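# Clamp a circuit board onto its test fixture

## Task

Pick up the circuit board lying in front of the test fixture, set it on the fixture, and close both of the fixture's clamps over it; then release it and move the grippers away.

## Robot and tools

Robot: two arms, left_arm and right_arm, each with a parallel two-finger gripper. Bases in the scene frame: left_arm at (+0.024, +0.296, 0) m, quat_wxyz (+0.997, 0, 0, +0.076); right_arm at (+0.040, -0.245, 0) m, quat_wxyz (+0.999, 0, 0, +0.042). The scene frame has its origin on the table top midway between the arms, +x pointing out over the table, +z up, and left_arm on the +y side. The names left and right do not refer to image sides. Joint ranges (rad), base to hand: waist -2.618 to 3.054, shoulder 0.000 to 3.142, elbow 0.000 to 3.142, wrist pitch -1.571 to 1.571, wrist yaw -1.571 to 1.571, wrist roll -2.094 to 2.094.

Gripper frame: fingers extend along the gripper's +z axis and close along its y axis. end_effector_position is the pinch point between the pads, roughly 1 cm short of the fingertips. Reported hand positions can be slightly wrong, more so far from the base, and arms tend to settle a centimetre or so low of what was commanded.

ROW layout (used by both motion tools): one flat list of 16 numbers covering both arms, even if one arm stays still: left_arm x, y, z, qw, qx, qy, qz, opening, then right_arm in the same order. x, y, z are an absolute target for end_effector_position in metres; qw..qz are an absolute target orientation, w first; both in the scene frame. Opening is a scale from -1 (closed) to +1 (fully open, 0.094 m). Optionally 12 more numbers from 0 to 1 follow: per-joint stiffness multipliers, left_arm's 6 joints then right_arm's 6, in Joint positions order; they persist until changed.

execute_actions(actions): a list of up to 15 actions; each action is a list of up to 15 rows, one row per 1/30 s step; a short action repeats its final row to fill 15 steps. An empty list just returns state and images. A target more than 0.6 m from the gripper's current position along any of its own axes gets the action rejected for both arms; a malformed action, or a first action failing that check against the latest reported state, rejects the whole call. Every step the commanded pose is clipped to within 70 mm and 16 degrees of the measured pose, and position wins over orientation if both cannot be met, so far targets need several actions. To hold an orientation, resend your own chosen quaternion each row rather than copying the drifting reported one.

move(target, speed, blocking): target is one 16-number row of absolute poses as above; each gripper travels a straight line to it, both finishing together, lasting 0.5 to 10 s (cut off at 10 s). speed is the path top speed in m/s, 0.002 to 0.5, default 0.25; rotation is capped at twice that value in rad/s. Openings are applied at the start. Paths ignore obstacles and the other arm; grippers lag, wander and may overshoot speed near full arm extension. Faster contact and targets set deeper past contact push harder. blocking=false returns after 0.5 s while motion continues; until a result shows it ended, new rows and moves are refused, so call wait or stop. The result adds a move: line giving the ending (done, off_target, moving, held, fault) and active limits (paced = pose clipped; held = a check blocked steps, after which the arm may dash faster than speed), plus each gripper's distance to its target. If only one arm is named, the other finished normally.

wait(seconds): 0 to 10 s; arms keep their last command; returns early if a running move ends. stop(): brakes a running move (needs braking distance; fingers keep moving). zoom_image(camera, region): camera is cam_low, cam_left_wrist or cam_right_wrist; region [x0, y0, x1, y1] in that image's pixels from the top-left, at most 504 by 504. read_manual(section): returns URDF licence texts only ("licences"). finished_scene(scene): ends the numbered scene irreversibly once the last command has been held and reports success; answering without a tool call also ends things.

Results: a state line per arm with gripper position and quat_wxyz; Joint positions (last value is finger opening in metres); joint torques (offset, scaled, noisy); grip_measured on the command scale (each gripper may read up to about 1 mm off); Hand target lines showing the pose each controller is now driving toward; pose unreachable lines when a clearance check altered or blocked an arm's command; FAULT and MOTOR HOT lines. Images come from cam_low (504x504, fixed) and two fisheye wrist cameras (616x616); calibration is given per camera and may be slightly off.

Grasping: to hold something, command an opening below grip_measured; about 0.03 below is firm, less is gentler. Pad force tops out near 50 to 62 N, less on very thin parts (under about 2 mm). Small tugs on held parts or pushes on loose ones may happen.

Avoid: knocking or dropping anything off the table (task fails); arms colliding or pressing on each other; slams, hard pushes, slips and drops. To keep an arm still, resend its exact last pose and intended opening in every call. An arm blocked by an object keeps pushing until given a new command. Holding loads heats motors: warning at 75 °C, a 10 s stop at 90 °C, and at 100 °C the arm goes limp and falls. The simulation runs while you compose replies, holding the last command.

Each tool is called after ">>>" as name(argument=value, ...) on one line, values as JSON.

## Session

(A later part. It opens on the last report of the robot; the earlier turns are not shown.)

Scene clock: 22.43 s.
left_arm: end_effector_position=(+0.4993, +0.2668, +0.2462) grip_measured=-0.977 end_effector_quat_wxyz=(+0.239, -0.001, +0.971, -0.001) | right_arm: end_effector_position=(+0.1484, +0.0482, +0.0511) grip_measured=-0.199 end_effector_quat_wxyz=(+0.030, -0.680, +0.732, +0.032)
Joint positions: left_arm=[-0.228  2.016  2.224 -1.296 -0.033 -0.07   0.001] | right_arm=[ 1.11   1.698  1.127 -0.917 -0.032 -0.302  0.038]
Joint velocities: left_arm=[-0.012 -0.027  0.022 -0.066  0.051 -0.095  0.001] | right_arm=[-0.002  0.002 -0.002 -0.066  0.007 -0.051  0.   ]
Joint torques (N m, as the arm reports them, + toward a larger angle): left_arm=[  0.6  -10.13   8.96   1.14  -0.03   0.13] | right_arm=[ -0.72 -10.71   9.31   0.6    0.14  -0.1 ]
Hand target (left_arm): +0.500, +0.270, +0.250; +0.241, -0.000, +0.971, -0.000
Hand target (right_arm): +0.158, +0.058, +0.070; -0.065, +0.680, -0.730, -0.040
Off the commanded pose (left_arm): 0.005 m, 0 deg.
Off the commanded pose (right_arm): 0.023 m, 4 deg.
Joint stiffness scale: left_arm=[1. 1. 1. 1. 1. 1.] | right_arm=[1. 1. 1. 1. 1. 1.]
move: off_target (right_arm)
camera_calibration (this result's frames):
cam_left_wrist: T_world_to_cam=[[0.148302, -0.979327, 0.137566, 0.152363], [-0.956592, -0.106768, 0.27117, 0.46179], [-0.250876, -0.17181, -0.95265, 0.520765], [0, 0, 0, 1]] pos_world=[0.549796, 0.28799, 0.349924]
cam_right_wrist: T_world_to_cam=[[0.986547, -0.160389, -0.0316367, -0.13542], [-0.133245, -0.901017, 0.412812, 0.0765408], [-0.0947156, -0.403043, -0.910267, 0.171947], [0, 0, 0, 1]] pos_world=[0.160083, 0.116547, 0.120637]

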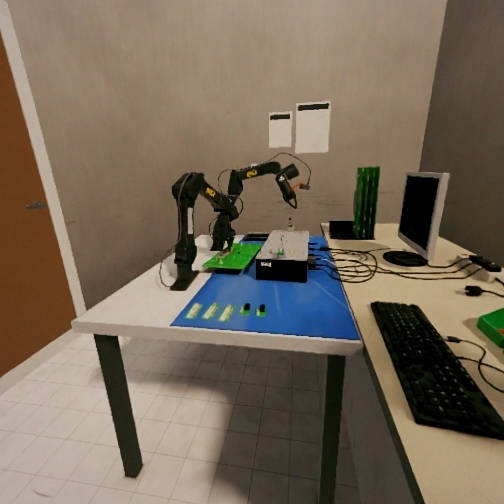

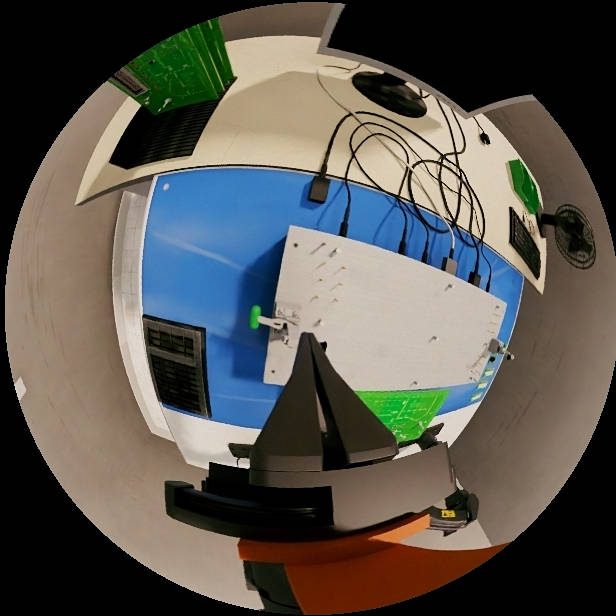

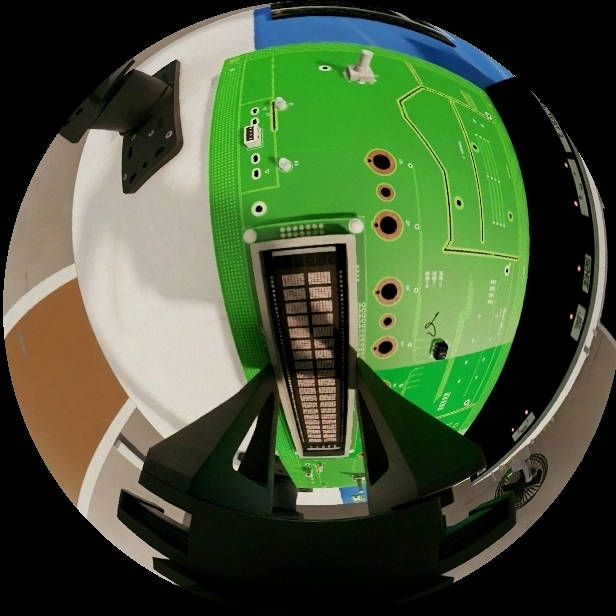

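Rigid. Lift on.

>>> move(target=[0.50,0.27,0.25,0.24,0,0.97,0,-1,0.168,0.062,0.172,-0.08,0.688,-0.72,-0.042,-0.3], speed=0.07)

Scene clock: 24.77 s.
left_arm: end_effector_position=(+0.4993, +0.2668, +0.2462) grip_measured=-0.977 end_effector_quat_wxyz=(+0.239, -0.001, +0.971, -0.001) | right_arm: end_effector_position=(+0.1639, +0.0563, +0.1577) grip_measured=-0.199 end_effector_quat_wxyz=(+0.055, -0.686, +0.724, +0.033)
Joint positions: left_arm=[-0.228  2.016  2.224 -1.296 -0.033 -0.07   0.001] | right_arm=[ 1.084  1.658  1.508 -1.293 -0.016 -0.348  0.038]
Joint velocities: left_arm=[ 0.002  0.002  0.002  0.007  0.022 -0.022 -0.   ] | right_arm=[-0.042 -0.022 -0.022 -0.022 -0.007  0.022 -0.   ]
Joint torques (N m, as the arm reports them, + toward a larger angle): left_arm=[  0.6  -10.11   8.97   1.14  -0.01   0.13] | right_arm=[-0.36 -8.79  9.92  0.74  0.01 -0.1 ]
Hand target (left_arm): +0.500, +0.270, +0.250; +0.241, -0.000, +0.971, -0.000
Hand target (right_arm): +0.168, +0.063, +0.172; -0.080, +0.688, -0.720, -0.042
Off the commanded pose (left_arm): 0.005 m, 0 deg.
Off the commanded pose (right_arm): 0.016 m, 3 deg.
Joint stiffness scale: left_arm=[1. 1. 1. 1. 1. 1.] | right_arm=[1. 1. 1. 1. 1. 1.]
move: off_target (right_arm)
camera_calibration (this result's frames):
cam_left_wrist: T_world_to_cam=[[0.148302, -0.979327, 0.137566, 0.152363], [-0.956592, -0.106768, 0.27117, 0.46179], [-0.250876, -0.17181, -0.95265, 0.520765], [0, 0, 0, 1]] pos_world=[0.549796, 0.28799, 0.349924]
cam_right_wrist: T_world_to_cam=[[0.989852, -0.142096, -0.00124158, -0.152314], [-0.131132, -0.916772, 0.377271, 0.0480236], [-0.0547469, -0.37328, -0.926102, 0.267948], [0, 0, 0, 1]] pos_world=[0.171735, 0.122403, 0.22984]

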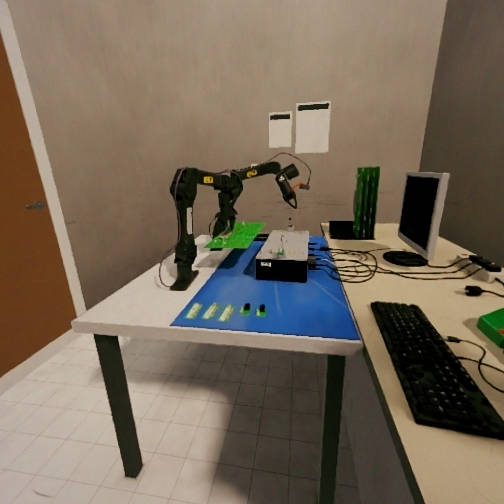

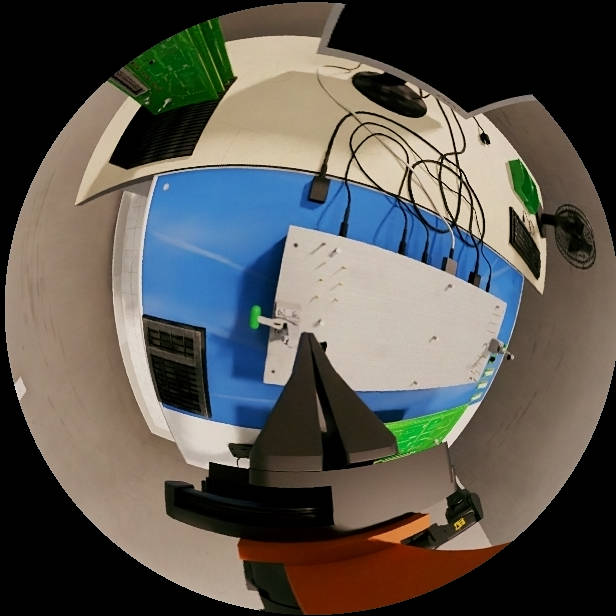

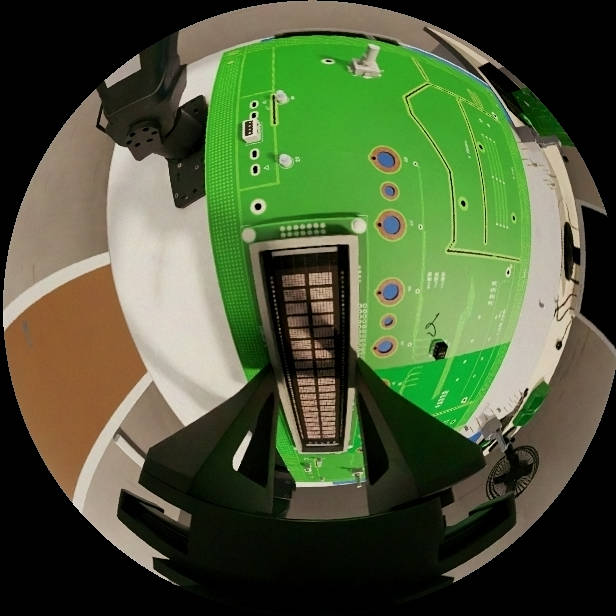

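>>> move(target=[0.50,0.27,0.25,0.24,0,0.97,0,-1,0.25,0.052,0.172,-0.07,0.692,-0.718,-0.02,-0.3], speed=0.05)

Scene clock: 26.90 s.
left_arm: end_effector_position=(+0.4993, +0.2668, +0.2462) grip_measured=-0.977 end_effector_quat_wxyz=(+0.239, -0.001, +0.971, -0.001) | right_arm: end_effector_position=(+0.2427, +0.0460, +0.1621) grip_measured=-0.199 end_effector_quat_wxyz=(+0.050, -0.690, +0.722, +0.019)
Joint positions: left_arm=[-0.228  2.016  2.224 -1.296 -0.033 -0.07   0.001] | right_arm=[ 0.865  1.795  1.686 -1.358 -0.02  -0.576  0.038]
Joint velocities: left_arm=[ 0.002 -0.007 -0.022  0.022  0.007 -0.11  -0.001] | right_arm=[-0.002  0.017 -0.002 -0.022  0.081 -0.037  0.   ]
Joint torques (N m, as the arm reports them, + toward a larger angle): left_arm=[  0.59 -10.12   8.95   1.14  -0.02   0.12] | right_arm=[-0.61 -8.81  9.9   0.71 -0.04 -0.09]
Hand target (left_arm): +0.500, +0.270, +0.250; +0.241, -0.000, +0.971, -0.000
Hand target (right_arm): +0.249, +0.051, +0.172; -0.069, +0.692, -0.718, -0.021
Off the commanded pose (left_arm): 0.005 m, 0 deg.
Off the commanded pose (right_arm): 0.014 m, 2 deg.
Joint stiffness scale: left_arm=[1. 1. 1. 1. 1. 1.] | right_arm=[1. 1. 1. 1. 1. 1.]
move: off_target (right_arm)
camera_calibration (this result's frames):
cam_left_wrist: T_world_to_cam=[[0.148302, -0.979327, 0.137566, 0.152363], [-0.956592, -0.106768, 0.27117, 0.46179], [-0.250876, -0.17181, -0.95265, 0.520765], [0, 0, 0, 1]] pos_world=[0.549796, 0.28799, 0.349924]
cam_right_wrist: T_world_to_cam=[[0.990829, -0.134414, 0.0138406, -0.234846], [-0.128671, -0.907267, 0.400388, 0.0425052], [-0.0412605, -0.398497, -0.916241, 0.2688], [0, 0, 0, 1]] pos_world=[0.249252, 0.114113, 0.232518]

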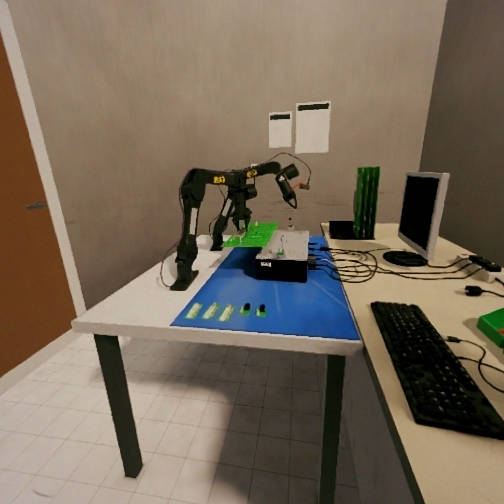

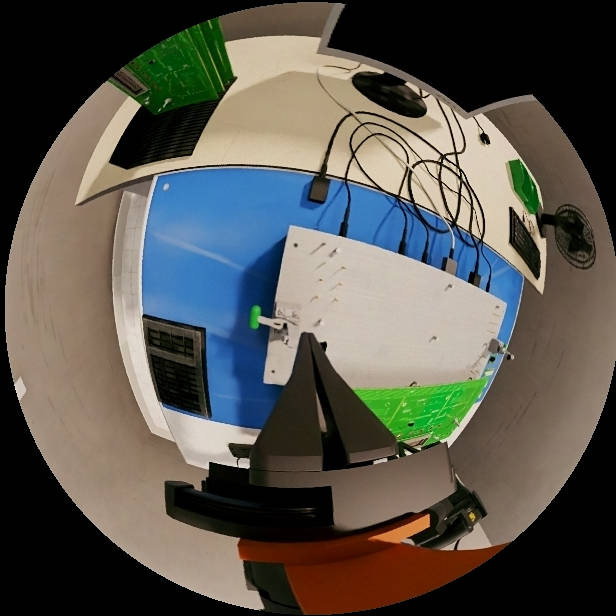

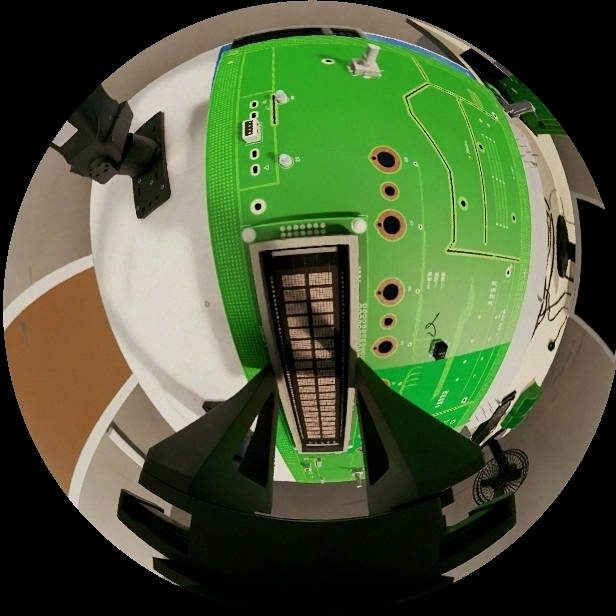

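>>> move(target=[0.516,0.222,0.25,0.24,0,0.97,0,-1,0.275,0.052,0.166,-0.052,0.693,-0.719,-0.02,-0.3], speed=0.04)

>>> zoom_image(camera="cam_low", region=[210,190,330,290])

Scene clock: 28.57 s.
left_arm: end_effector_position=(+0.5174, +0.2229, +0.2475) grip_measured=-0.977 end_effector_quat_wxyz=(+0.242, +0.003, +0.970, -0.003) | right_arm: end_effector_position=(+0.2686, +0.0468, +0.1565) grip_measured=-0.199 end_effector_quat_wxyz=(+0.034, -0.692, +0.721, +0.016)
Joint positions: left_arm=[-0.328  2.159  2.456 -1.383 -0.075 -0.151  0.001] | right_arm=[ 0.807  1.892  1.791 -1.399 -0.023 -0.637  0.038]
Joint velocities: left_arm=[ 0.002  0.022  0.022 -0.066 -0.007 -0.022  0.   ] | right_arm=[ 0.012 -0.002  0.022 -0.037 -0.051 -0.037 -0.   ]
Joint torques (N m, as the arm reports them, + toward a larger angle): left_arm=[ -0.56 -11.08   8.53   1.14  -0.19  -0.1 ] | right_arm=[-0.62 -9.73  9.87  0.65 -0.07 -0.08]
Hand target (left_arm): +0.516, +0.222, +0.250; +0.241, +0.000, +0.971, +0.001
Hand target (right_arm): +0.275, +0.052, +0.166; -0.052, +0.693, -0.719, -0.020
Off the commanded pose (left_arm): 0.003 m, 1 deg.
Off the commanded pose (right_arm): 0.013 m, 2 deg.
Joint stiffness scale: left_arm=[1. 1. 1. 1. 1. 1.] | right_arm=[1. 1. 1. 1. 1. 1.]
move: off_target (right_arm)
camera_calibration (this result's frames):
cam_left_wrist: T_world_to_cam=[[0.13862, -0.980441, 0.139716, 0.111197], [-0.958964, -0.0976519, 0.266182, 0.474488], [-0.247333, -0.170881, -0.953743, 0.517295], [0, 0, 0, 1]] pos_world=[0.567547, 0.243753, 0.35153]
cam_right_wrist: T_world_to_cam=[[0.991416, -0.130744, -0.000763746, -0.258424], [-0.117925, -0.8967, 0.426642, 0.0412712], [-0.0564658, -0.422889, -0.90442, 0.268423], [0, 0, 0, 1]] pos_world=[0.276229, 0.116733, 0.224962]

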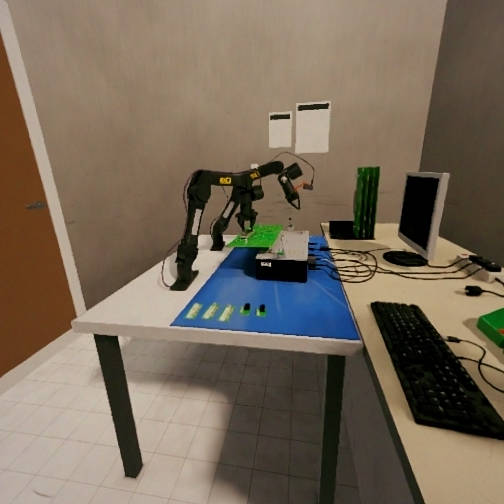

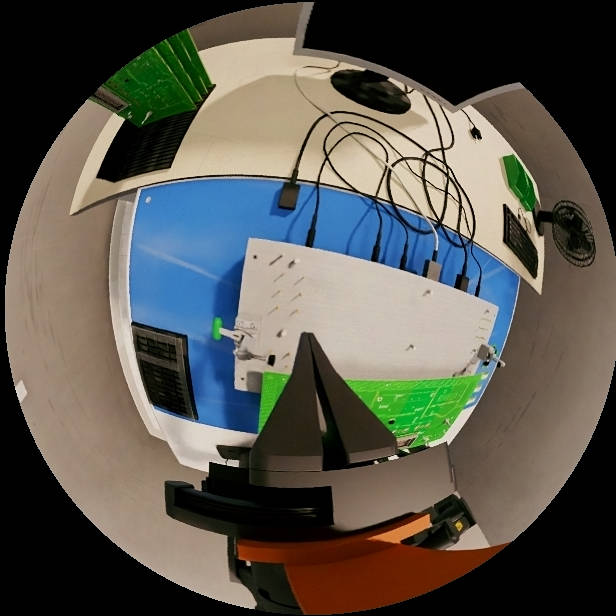

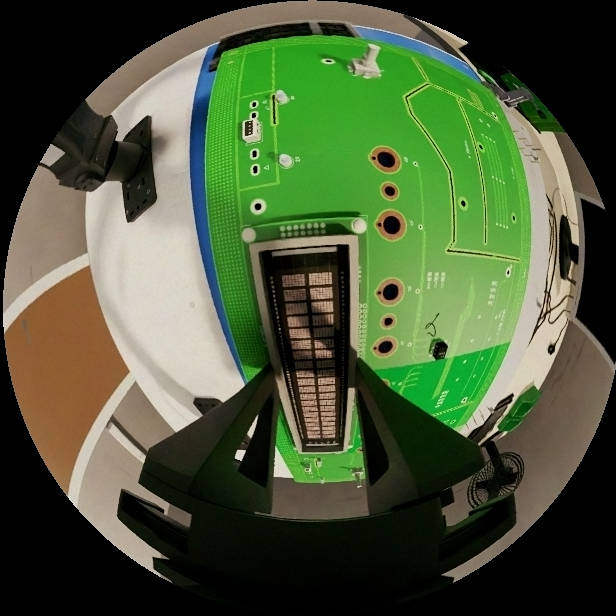

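Region (210, 190, 330, 290) of cam_low's 504x504 image, scaled by 4.200, with more detail than that image has.

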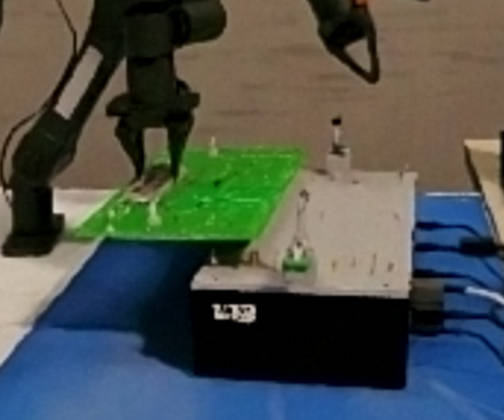

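>>> move(target=[0.516,0.222,0.25,0.24,0,0.97,0,-1,0.40,0.050,0.168,-0.068,0.693,-0.718,-0.008,-0.3], speed=0.04)

>>> zoom_image(camera="cam_low", region=[230,190,330,290])

>>> zoom_image(camera="cam_left_wrist", region=[250,230,320,300])

Scene clock: 32.63 s.
left_arm: end_effector_position=(+0.5162, +0.2233, +0.2475) grip_measured=-0.977 end_effector_quat_wxyz=(+0.240, +0.002, +0.971, -0.003) | right_arm: end_effector_position=(+0.3771, +0.0641, +0.1572) grip_measured=-0.198 end_effector_quat_wxyz=(+0.048, -0.599, +0.797, +0.063)
Joint positions: left_arm=[-0.328  2.159  2.458 -1.389 -0.075 -0.153  0.001] | right_arm=[ 0.608  2.292  2.4   -1.576 -0.121 -0.59   0.038]
Joint velocities: left_arm=[-0.007 -0.002 -0.012  0.022  0.007  0.022  0.001] | right_arm=[-0.007 -0.012 -0.007 -0.095  0.022  0.007 -0.001]
Joint torques (N m, as the arm reports them, + toward a larger angle): left_arm=[ -0.52 -11.05   8.58   1.12  -0.16  -0.09] | right_arm=[ -1.79 -12.6   10.67   0.61   0.93  -2.04]
Hand target (left_arm): +0.516, +0.222, +0.250; +0.241, +0.000, +0.971, -0.000
Hand target (right_arm): +0.399, +0.049, +0.168; +0.074, -0.682, +0.728, +0.008
Off the commanded pose (left_arm): 0.003 m, 0 deg.
Off the commanded pose (right_arm): 0.029 m, 16 deg.
Joint stiffness scale: left_arm=[1. 1. 1. 1. 1. 1.] | right_arm=[1. 1. 1. 1. 1. 1.]
joint sent to its limit (right arm) — the command would take joint 4 (wrist pitch) past its lower limit, so that joint was sent only as far as its limit.
move: off_target (right_arm)
camera_calibration (this result's frames):
cam_left_wrist: T_world_to_cam=[[0.14118, -0.980226, 0.138656, 0.110588], [-0.957683, -0.0997418, 0.269991, 0.472314], [-0.250823, -0.170906, -0.952827, 0.518597], [0, 0, 0, 1]] pos_world=[0.56679, 0.244142, 0.351279]
cam_right_wrist: T_world_to_cam=[[0.931258, -0.356933, -0.0731977, -0.315126], [-0.309987, -0.881709, 0.355665, 0.151941], [-0.191488, -0.308525, -0.931743, 0.330376], [0, 0, 0, 1]] pos_world=[0.403826, 0.123418, 0.230719]

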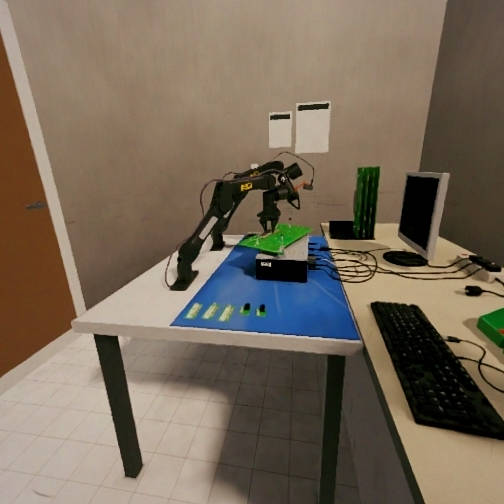

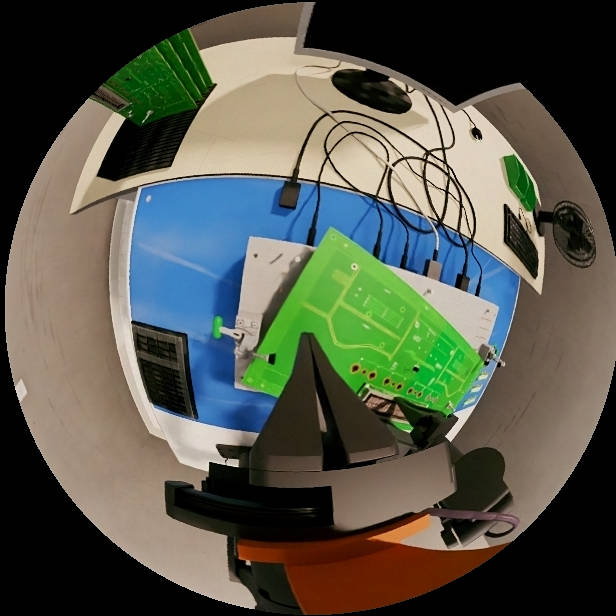

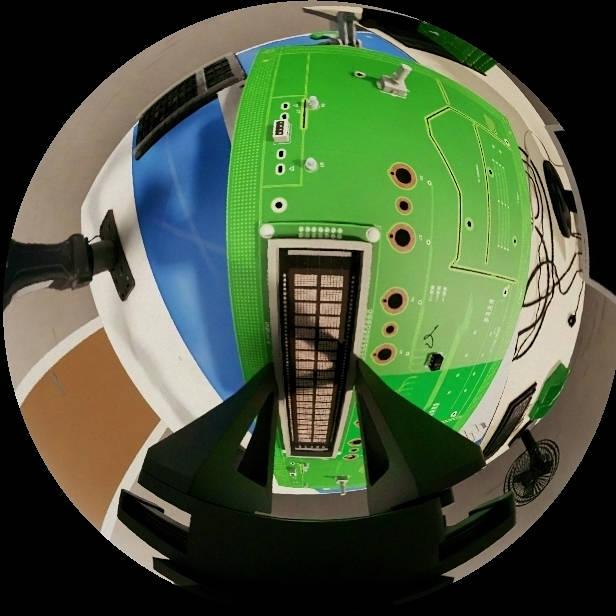

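Region (230, 190, 330, 290) of cam_low's 504x504 image, scaled by 5.040, with more detail than that image has.

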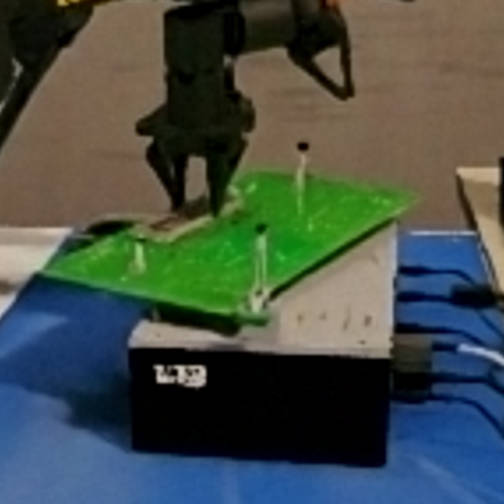

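Region (250, 230, 320, 300) of cam_left_wrist's 616x616 image, scaled by 7.200, with more detail than that image has.

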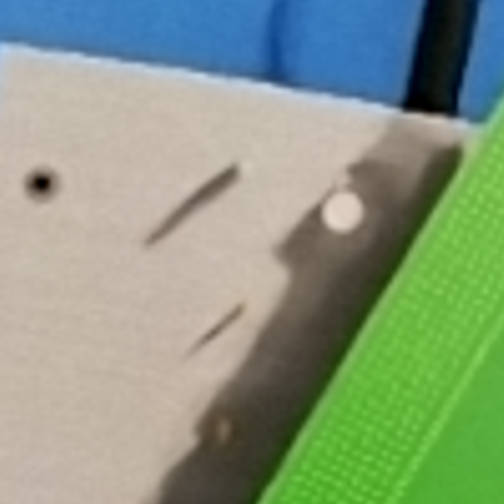

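Corner caught on the right clamp. Back off.

>>> move(target=[0.516,0.222,0.25,0.24,0,0.97,0,-1,0.285,0.058,0.168,-0.055,0.693,-0.719,-0.02,-0.3], speed=0.04)

>>> zoom_image(camera="cam_low", region=[210,190,330,290])

>>> zoom_image(camera="cam_left_wrist", region=[200,240,340,400])

Scene clock: 36.23 s.
left_arm: end_effector_position=(+0.5162, +0.2233, +0.2475) grip_measured=-0.977 end_effector_quat_wxyz=(+0.240, +0.002, +0.971, -0.003) | right_arm: end_effector_position=(+0.2828, +0.0550, +0.1535) grip_measured=-0.198 end_effector_quat_wxyz=(+0.023, -0.687, +0.726, +0.021)
Joint positions: left_arm=[-0.328  2.159  2.458 -1.389 -0.075 -0.153  0.001] | right_arm=[ 0.786  1.978  1.899 -1.442 -0.037 -0.646  0.038]
Joint velocities: left_arm=[ 0.002 -0.007 -0.007 -0.066 -0.066 -0.007  0.001] | right_arm=[ 0.007 -0.002 -0.017  0.007 -0.066 -0.037 -0.001]
Joint torques (N m, as the arm reports them, + toward a larger angle): left_arm=[ -0.51 -11.04   8.58   1.13  -0.15  -0.08] | right_arm=[  0.58 -14.02   6.8    0.73   0.1   -0.08]
Hand target (left_arm): +0.516, +0.222, +0.250; +0.241, +0.000, +0.971, -0.000
Hand target (right_arm): +0.285, +0.058, +0.169; -0.055, +0.693, -0.719, -0.018
Off the commanded pose (left_arm): 0.003 m, 0 deg.
Off the commanded pose (right_arm): 0.015 m, 4 deg.
Joint stiffness scale: left_arm=[1. 1. 1. 1. 1. 1.] | right_arm=[1. 1. 1. 1. 1. 1.]
move: off_target (right_arm)
camera_calibration (this result's frames):
cam_left_wrist: T_world_to_cam=[[0.14118, -0.980226, 0.138656, 0.110588], [-0.957683, -0.0997418, 0.269991, 0.472314], [-0.250823, -0.170906, -0.952827, 0.518597], [0, 0, 0, 1]] pos_world=[0.56679, 0.244142, 0.351279]
cam_right_wrist: T_world_to_cam=[[0.989531, -0.142499, -0.0228551, -0.266784], [-0.118384, -0.892034, 0.436189, 0.0500528], [-0.082544, -0.428917, -0.899565, 0.276958], [0, 0, 0, 1]] pos_world=[0.292778, 0.125425, 0.221212]

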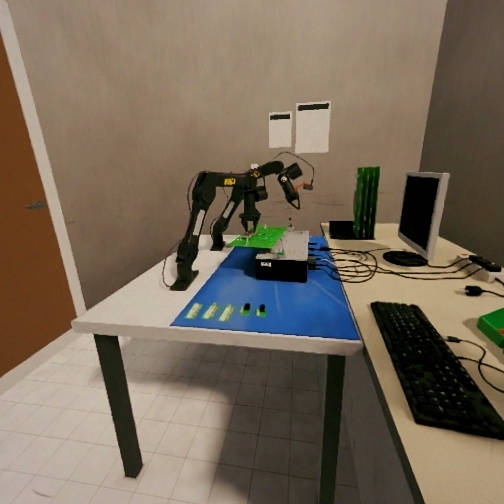

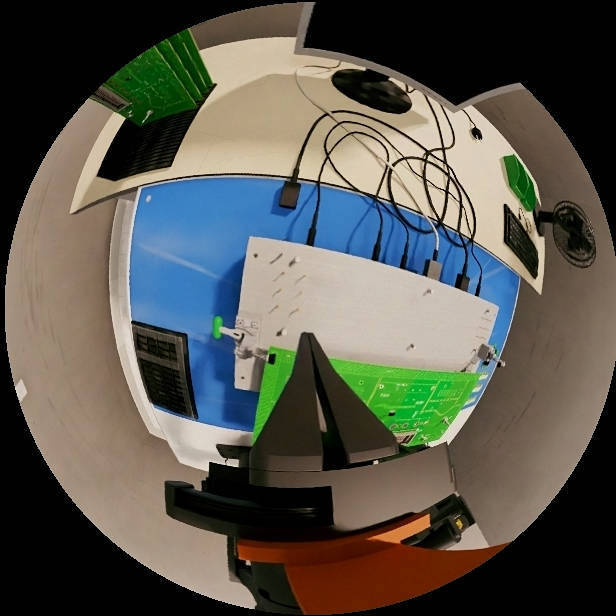

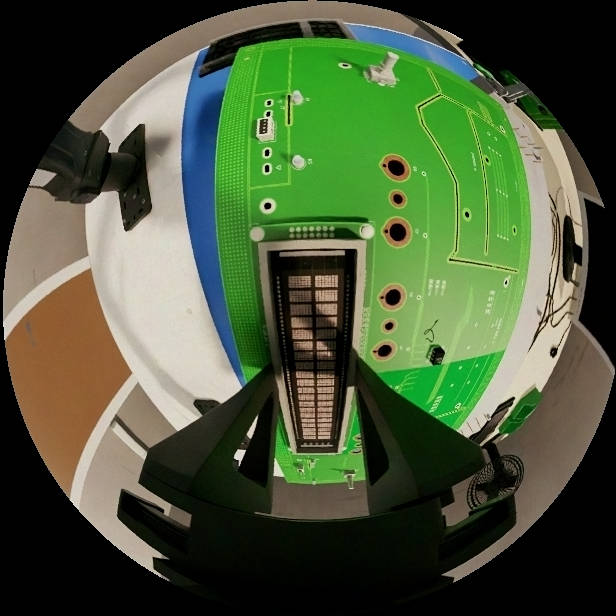

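Region (210, 190, 330, 290) of cam_low's 504x504 image, scaled by 4.200, with more detail than that image has.

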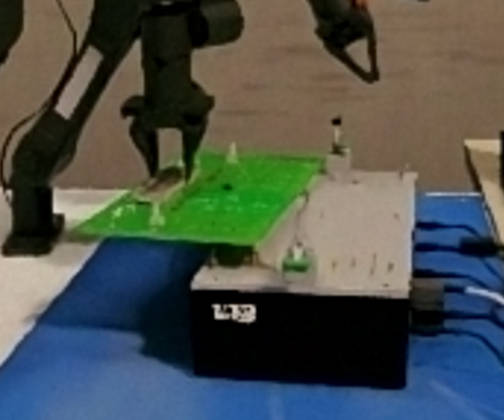

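Region (200, 240, 340, 400) of cam_left_wrist's 616x616 image, scaled by 3.150, with more detail than that image has; it fills the left 441 columns of this view, and the rest is white.

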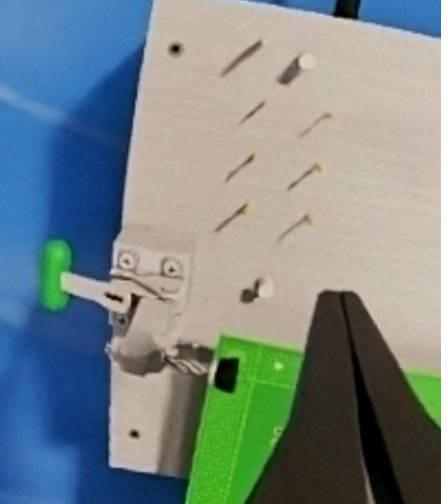

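>>> execute_actions(actions=[[[0.516,0.222,0.25,0.24,0,0.97,0,-1,0.28,0.056,0.17,-0.06,0.70,-0.711,-0.015,-0.3]],[[0.516,0.222,0.25,0.24,0,0.97,0,-1,0.278,0.054,0.171,-0.065,0.708,-0.703,-0.012,-0.3]],[[0.516,0.222,0.25,0.24,0,0.97,0,-1,0.278,0.054,0.172,-0.07,0.716,-0.695,-0.01,-0.3]]])

>>> zoom_image(camera="cam_left_wrist", region=[200,240,340,400])

>>> zoom_image(camera="cam_left_wrist", region=[420,300,520,420])

Scene clock: 37.97 s.
left_arm: end_effector_position=(+0.5162, +0.2233, +0.2475) grip_measured=-0.977 end_effector_quat_wxyz=(+0.240, +0.002, +0.971, -0.003) | right_arm: end_effector_position=(+0.2757, +0.0501, +0.1564) grip_measured=-0.198 end_effector_quat_wxyz=(-0.036, +0.710, -0.703, -0.013)
Joint positions: left_arm=[-0.328  2.159  2.458 -1.389 -0.075 -0.153  0.001] | right_arm=[ 0.8    1.917  1.825 -1.404 -0.019 -0.696  0.038]
Joint velocities: left_arm=[-0.002 -0.002  0.007 -0.095 -0.081  0.022  0.001] | right_arm=[ 0.012  0.002  0.007 -0.051  0.081  0.007 -0.   ]
Joint torques (N m, as the arm reports them, + toward a larger angle): left_arm=[ -0.5  -11.03   8.57   1.14  -0.15  -0.09] | right_arm=[  0.65 -13.55   6.82   0.82   0.11  -0.04]
Hand target (left_arm): +0.516, +0.222, +0.250; +0.241, +0.000, +0.971, -0.000
Hand target (right_arm): +0.278, +0.054, +0.172; -0.069, +0.715, -0.695, -0.010
Off the commanded pose (left_arm): 0.003 m, 0 deg.
Off the commanded pose (right_arm): 0.016 m, 4 deg.
Joint stiffness scale: left_arm=[1. 1. 1. 1. 1. 1.] | right_arm=[1. 1. 1. 1. 1. 1.]
camera_calibration (this result's frames):
cam_left_wrist: T_world_to_cam=[[0.14118, -0.980226, 0.138656, 0.110588], [-0.957683, -0.0997418, 0.269991, 0.472314], [-0.250823, -0.170906, -0.952827, 0.518597], [0, 0, 0, 1]] pos_world=[0.56679, 0.244142, 0.351279]
cam_right_wrist: T_world_to_cam=[[0.996838, -0.0788921, 0.0094567, -0.270693], [-0.0753613, -0.90102, 0.427181, 0.0335202], [-0.0251805, -0.426543, -0.904117, 0.261685], [0, 0, 0, 1]] pos_world=[0.278952, 0.120467, 0.224834]

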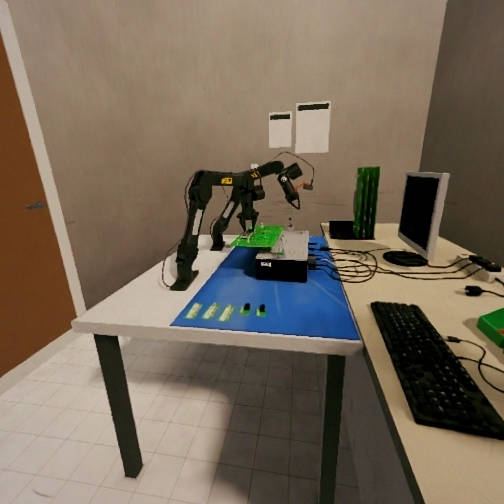

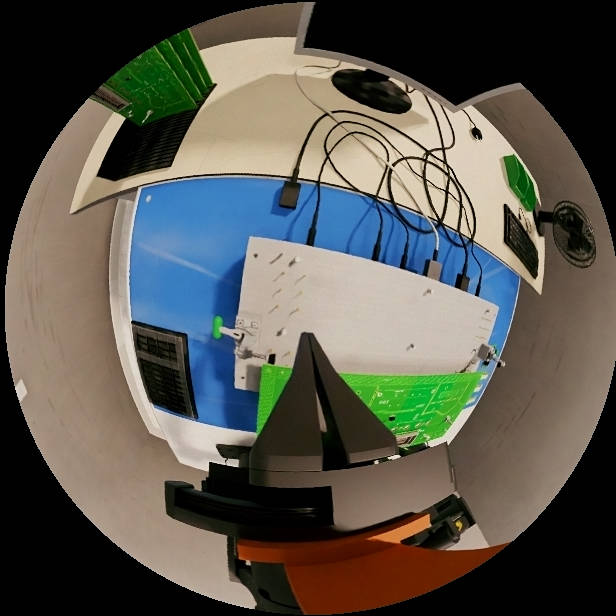

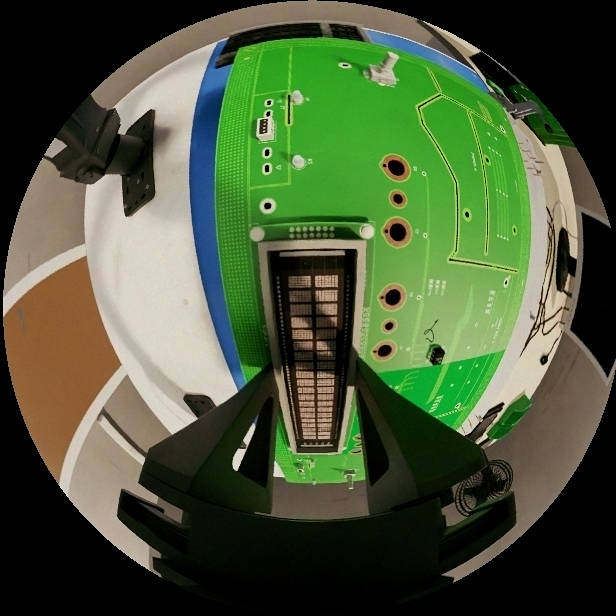

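Region (200, 240, 340, 400) of cam_left_wrist's 616x616 image, scaled by 3.150, with more detail than that image has; it fills the left 441 columns of this view, and the rest is white.

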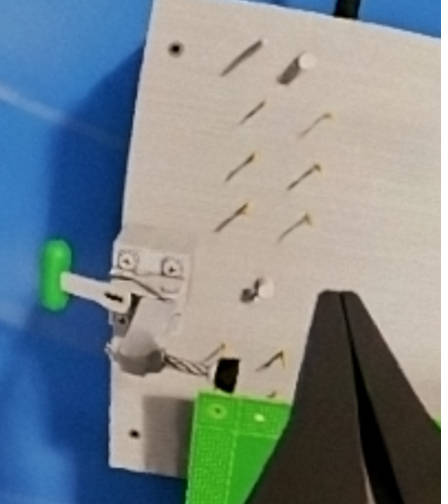

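Region (420, 300, 520, 420) of cam_left_wrist's 616x616 image, scaled by 4.200, with more detail than that image has.

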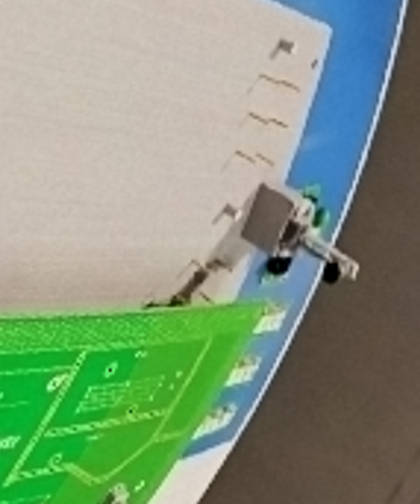

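>>> move(target=[0.516,0.222,0.25,0.24,0,0.97,0,-1,0.315,0.059,0.168,-0.06,0.715,-0.697,-0.012,-0.3], speed=0.03)

>>> zoom_image(camera="cam_left_wrist", region=[200,240,340,400])

>>> zoom_image(camera="cam_left_wrist", region=[420,300,520,420])

Scene clock: 39.90 s.
left_arm: end_effector_position=(+0.5162, +0.2233, +0.2475) grip_measured=-0.977 end_effector_quat_wxyz=(+0.240, +0.002, +0.971, -0.003) | right_arm: end_effector_position=(+0.3084, +0.0550, +0.1578) grip_measured=-0.198 end_effector_quat_wxyz=(-0.041, +0.714, -0.699, -0.011)
Joint positions: left_arm=[-0.328  2.159  2.458 -1.389 -0.075 -0.153  0.001] | right_arm=[ 0.745  2.02   1.975 -1.443 -0.018 -0.761  0.038]
Joint velocities: left_arm=[ 0.002 -0.002  0.012 -0.022  0.066 -0.037  0.001] | right_arm=[-0.012  0.012  0.002 -0.081 -0.007  0.022 -0.001]
Joint torques (N m, as the arm reports them, + toward a larger angle): left_arm=[ -0.51 -11.06   8.59   1.14  -0.15  -0.09] | right_arm=[ -0.54 -11.     9.74   0.69   0.    -0.07]
Hand target (left_arm): +0.516, +0.222, +0.250; +0.241, +0.000, +0.971, -0.000
Hand target (right_arm): +0.315, +0.059, +0.168; -0.060, +0.715, -0.697, -0.012
Off the commanded pose (left_arm): 0.003 m, 0 deg.
Off the commanded pose (right_arm): 0.013 m, 2 deg.
Joint stiffness scale: left_arm=[1. 1. 1. 1. 1. 1.] | right_arm=[1. 1. 1. 1. 1. 1.]
move: off_target (right_arm)
camera_calibration (this result's frames):
cam_left_wrist: T_world_to_cam=[[0.14118, -0.980226, 0.138656, 0.110588], [-0.957683, -0.0997418, 0.269991, 0.472314], [-0.250823, -0.170906, -0.952827, 0.518597], [0, 0, 0, 1]] pos_world=[0.56679, 0.244142, 0.351279]
cam_right_wrist: T_world_to_cam=[[0.997388, -0.0696659, 0.0190881, -0.30506], [-0.0711826, -0.903022, 0.423656, 0.0391946], [-0.0122774, -0.423908, -0.905622, 0.261893], [0, 0, 0, 1]] pos_world=[0.310269, 0.12516, 0.226394]

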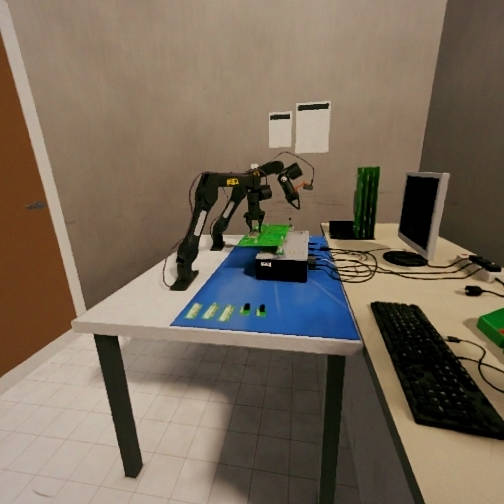

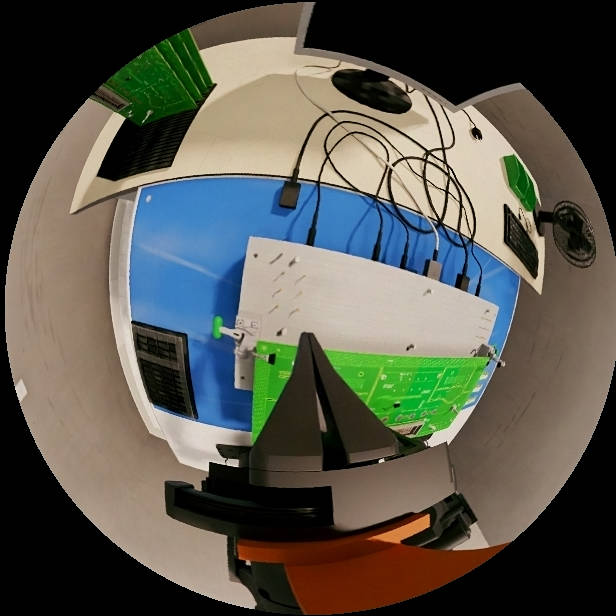

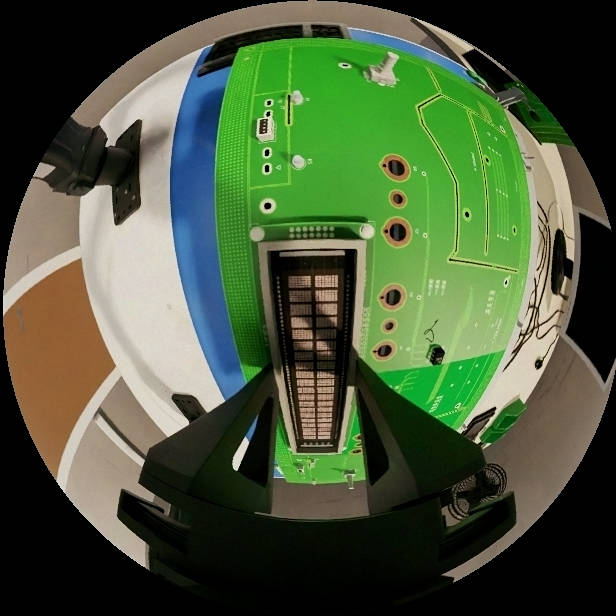

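Region (200, 240, 340, 400) of cam_left_wrist's 616x616 image, scaled by 3.150, with more detail than that image has; it fills the left 441 columns of this view, and the rest is white.

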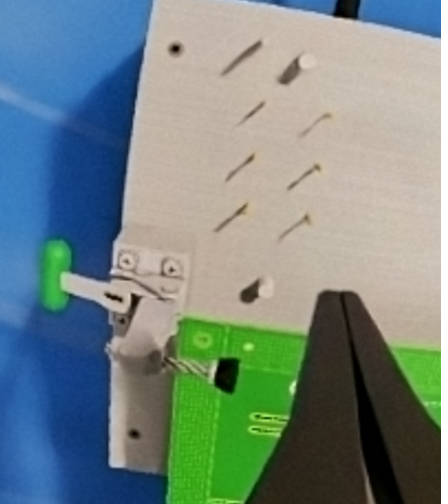

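Region (420, 300, 520, 420) of cam_left_wrist's 616x616 image, scaled by 4.200, with more detail than that image has.

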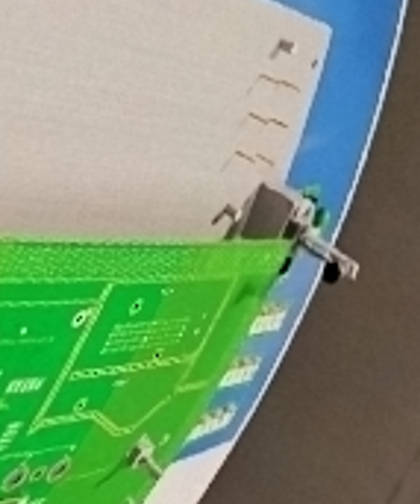

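>>> execute_actions(actions=[[[0.516,0.222,0.25,0.24,0,0.97,0,-1,0.318,0.055,0.168,-0.06,0.715,-0.697,-0.012,-0.3]],[[0.516,0.222,0.25,0.24,0,0.97,0,-1,0.322,0.0545,0.168,-0.061,0.715,-0.697,-0.012,-0.3],[0.516,0.222,0.25,0.24,0,0.97,0,-1,0.322,0.0545,0.168,-0.061,0.715,-0.697,-0.012,-0.3],[0.516,0.222,0.25,0.24,0,0.97,0,-1,0.325,0.0545,0.168,-0.061,0.715,-0.697,-0.012,-0.3],[0.516,0.222,0.25,0.24,0,0.97,0,-1,0.325,0.0545,0.168,-0.061,0.715,-0.697,-0.012,-0.3],[0.516,0.222,0.25,0.24,0,0.97,0,-1,0.328,0.0545,0.168,-0.061,0.715,-0.697,-0.012,-0.3],[0.516,0.222,0.25,0.24,0,0.97,0,-1,0.328,0.0545,0.168,-0.061,0.715,-0.697,-0.012,-0.3],[0.516,0.222,0.25,0.24,0,0.97,0,-1,0.331,0.054,0.168,-0.061,0.715,-0.697,-0.012,-0.3],[0.516,0.222,0.25,0.24,0,0.97,0,-1,0.331,0.054,0.168,-0.061,0.715,-0.697,-0.012,-0.3],[0.516,0.222,0.25,0.24,0,0.97,0,-1,0.334,0.054,0.168,-0.061,0.715,-0.697,-0.012,-0.3],[0.516,0.222,0.25,0.24,0,0.97,0,-1,0.334,0.054,0.168,-0.061,0.715,-0.697,-0.012,-0.3],[0.516,0.222,0.25,0.24,0,0.97,0,-1,0.337,0.054,0.168,-0.061,0.715,-0.697,-0.012,-0.3],[0.516,0.222,0.25,0.24,0,0.97,0,-1,0.337,0.054,0.168,-0.061,0.715,-0.697,-0.012,-0.3],[0.516,0.222,0.25,0.24,0,0.97,0,-1,0.34,0.0535,0.168,-0.062,0.715,-0.697,-0.011,-0.3]],[[0.516,0.222,0.25,0.24,0,0.97,0,-1,0.343,0.0535,0.168,-0.062,0.715,-0.697,-0.011,-0.3]]])

>>> zoom_image(camera="cam_left_wrist", region=[200,240,340,400])

Scene clock: 41.73 s.
left_arm: end_effector_position=(+0.5162, +0.2233, +0.2475) grip_measured=-0.977 end_effector_quat_wxyz=(+0.240, +0.002, +0.971, -0.003) | right_arm: end_effector_position=(+0.3363, +0.0497, +0.1576) grip_measured=-0.198 end_effector_quat_wxyz=(-0.041, +0.714, -0.699, -0.010)
Joint positions: left_arm=[-0.328  2.159  2.458 -1.389 -0.075 -0.153  0.001] | right_arm=[ 0.686  2.094  2.086 -1.48  -0.021 -0.82   0.038]
Joint velocities: left_arm=[ 0.002 -0.002 -0.007  0.095 -0.095 -0.022 -0.001] | right_arm=[-0.007 -0.007 -0.017 -0.037 -0.095  0.007  0.   ]
Joint torques (N m, as the arm reports them, + toward a larger angle): left_arm=[ -0.52 -11.04   8.58   1.14  -0.15  -0.09] | right_arm=[ -0.57 -11.71   9.67   0.63  -0.08  -0.08]
Hand target (left_arm): +0.516, +0.222, +0.250; +0.241, +0.000, +0.971, -0.000
Hand target (right_arm): +0.343, +0.053, +0.168; -0.062, +0.715, -0.697, -0.011
Off the commanded pose (left_arm): 0.003 m, 0 deg.
Off the commanded pose (right_arm): 0.013 m, 2 deg.
Joint stiffness scale: left_arm=[1. 1. 1. 1. 1. 1.] | right_arm=[1. 1. 1. 1. 1. 1.]
camera_calibration (this result's frames):
cam_left_wrist: T_world_to_cam=[[0.14118, -0.980226, 0.138656, 0.110588], [-0.957683, -0.0997418, 0.269991, 0.472314], [-0.250823, -0.170906, -0.952827, 0.518597], [0, 0, 0, 1]] pos_world=[0.56679, 0.244142, 0.351279]
cam_right_wrist: T_world_to_cam=[[0.997373, -0.0692391, 0.021273, -0.333626], [-0.0717196, -0.902862, 0.423906, 0.0366126], [-0.0101443, -0.424318, -0.905456, 0.259153], [0, 0, 0, 1]] pos_world=[0.338005, 0.119919, 0.226229]

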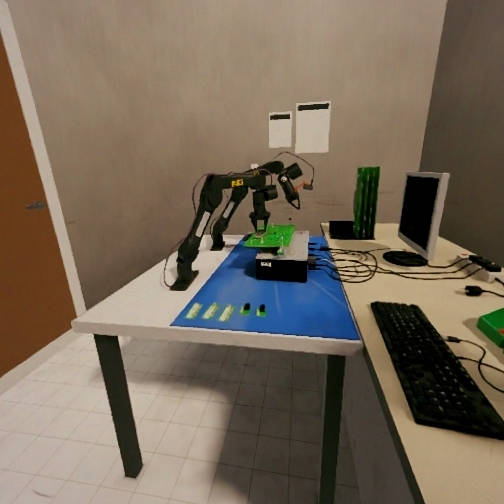

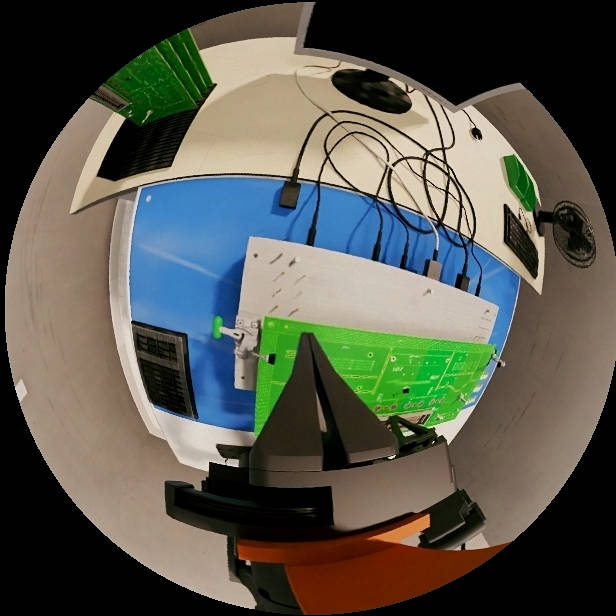

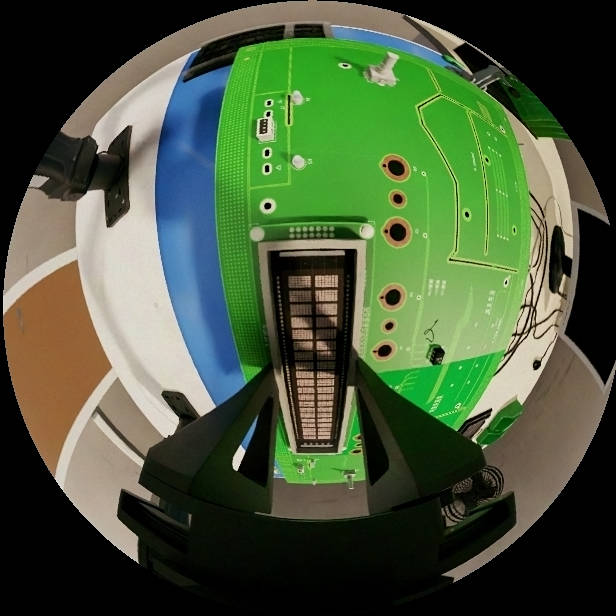

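Region (200, 240, 340, 400) of cam_left_wrist's 616x616 image, scaled by 3.150, with more detail than that image has; it fills the left 441 columns of this view, and the rest is white.

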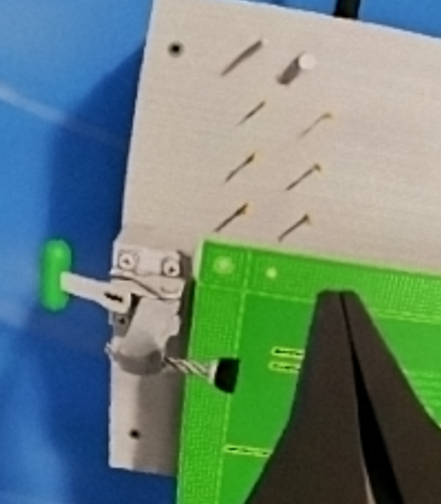

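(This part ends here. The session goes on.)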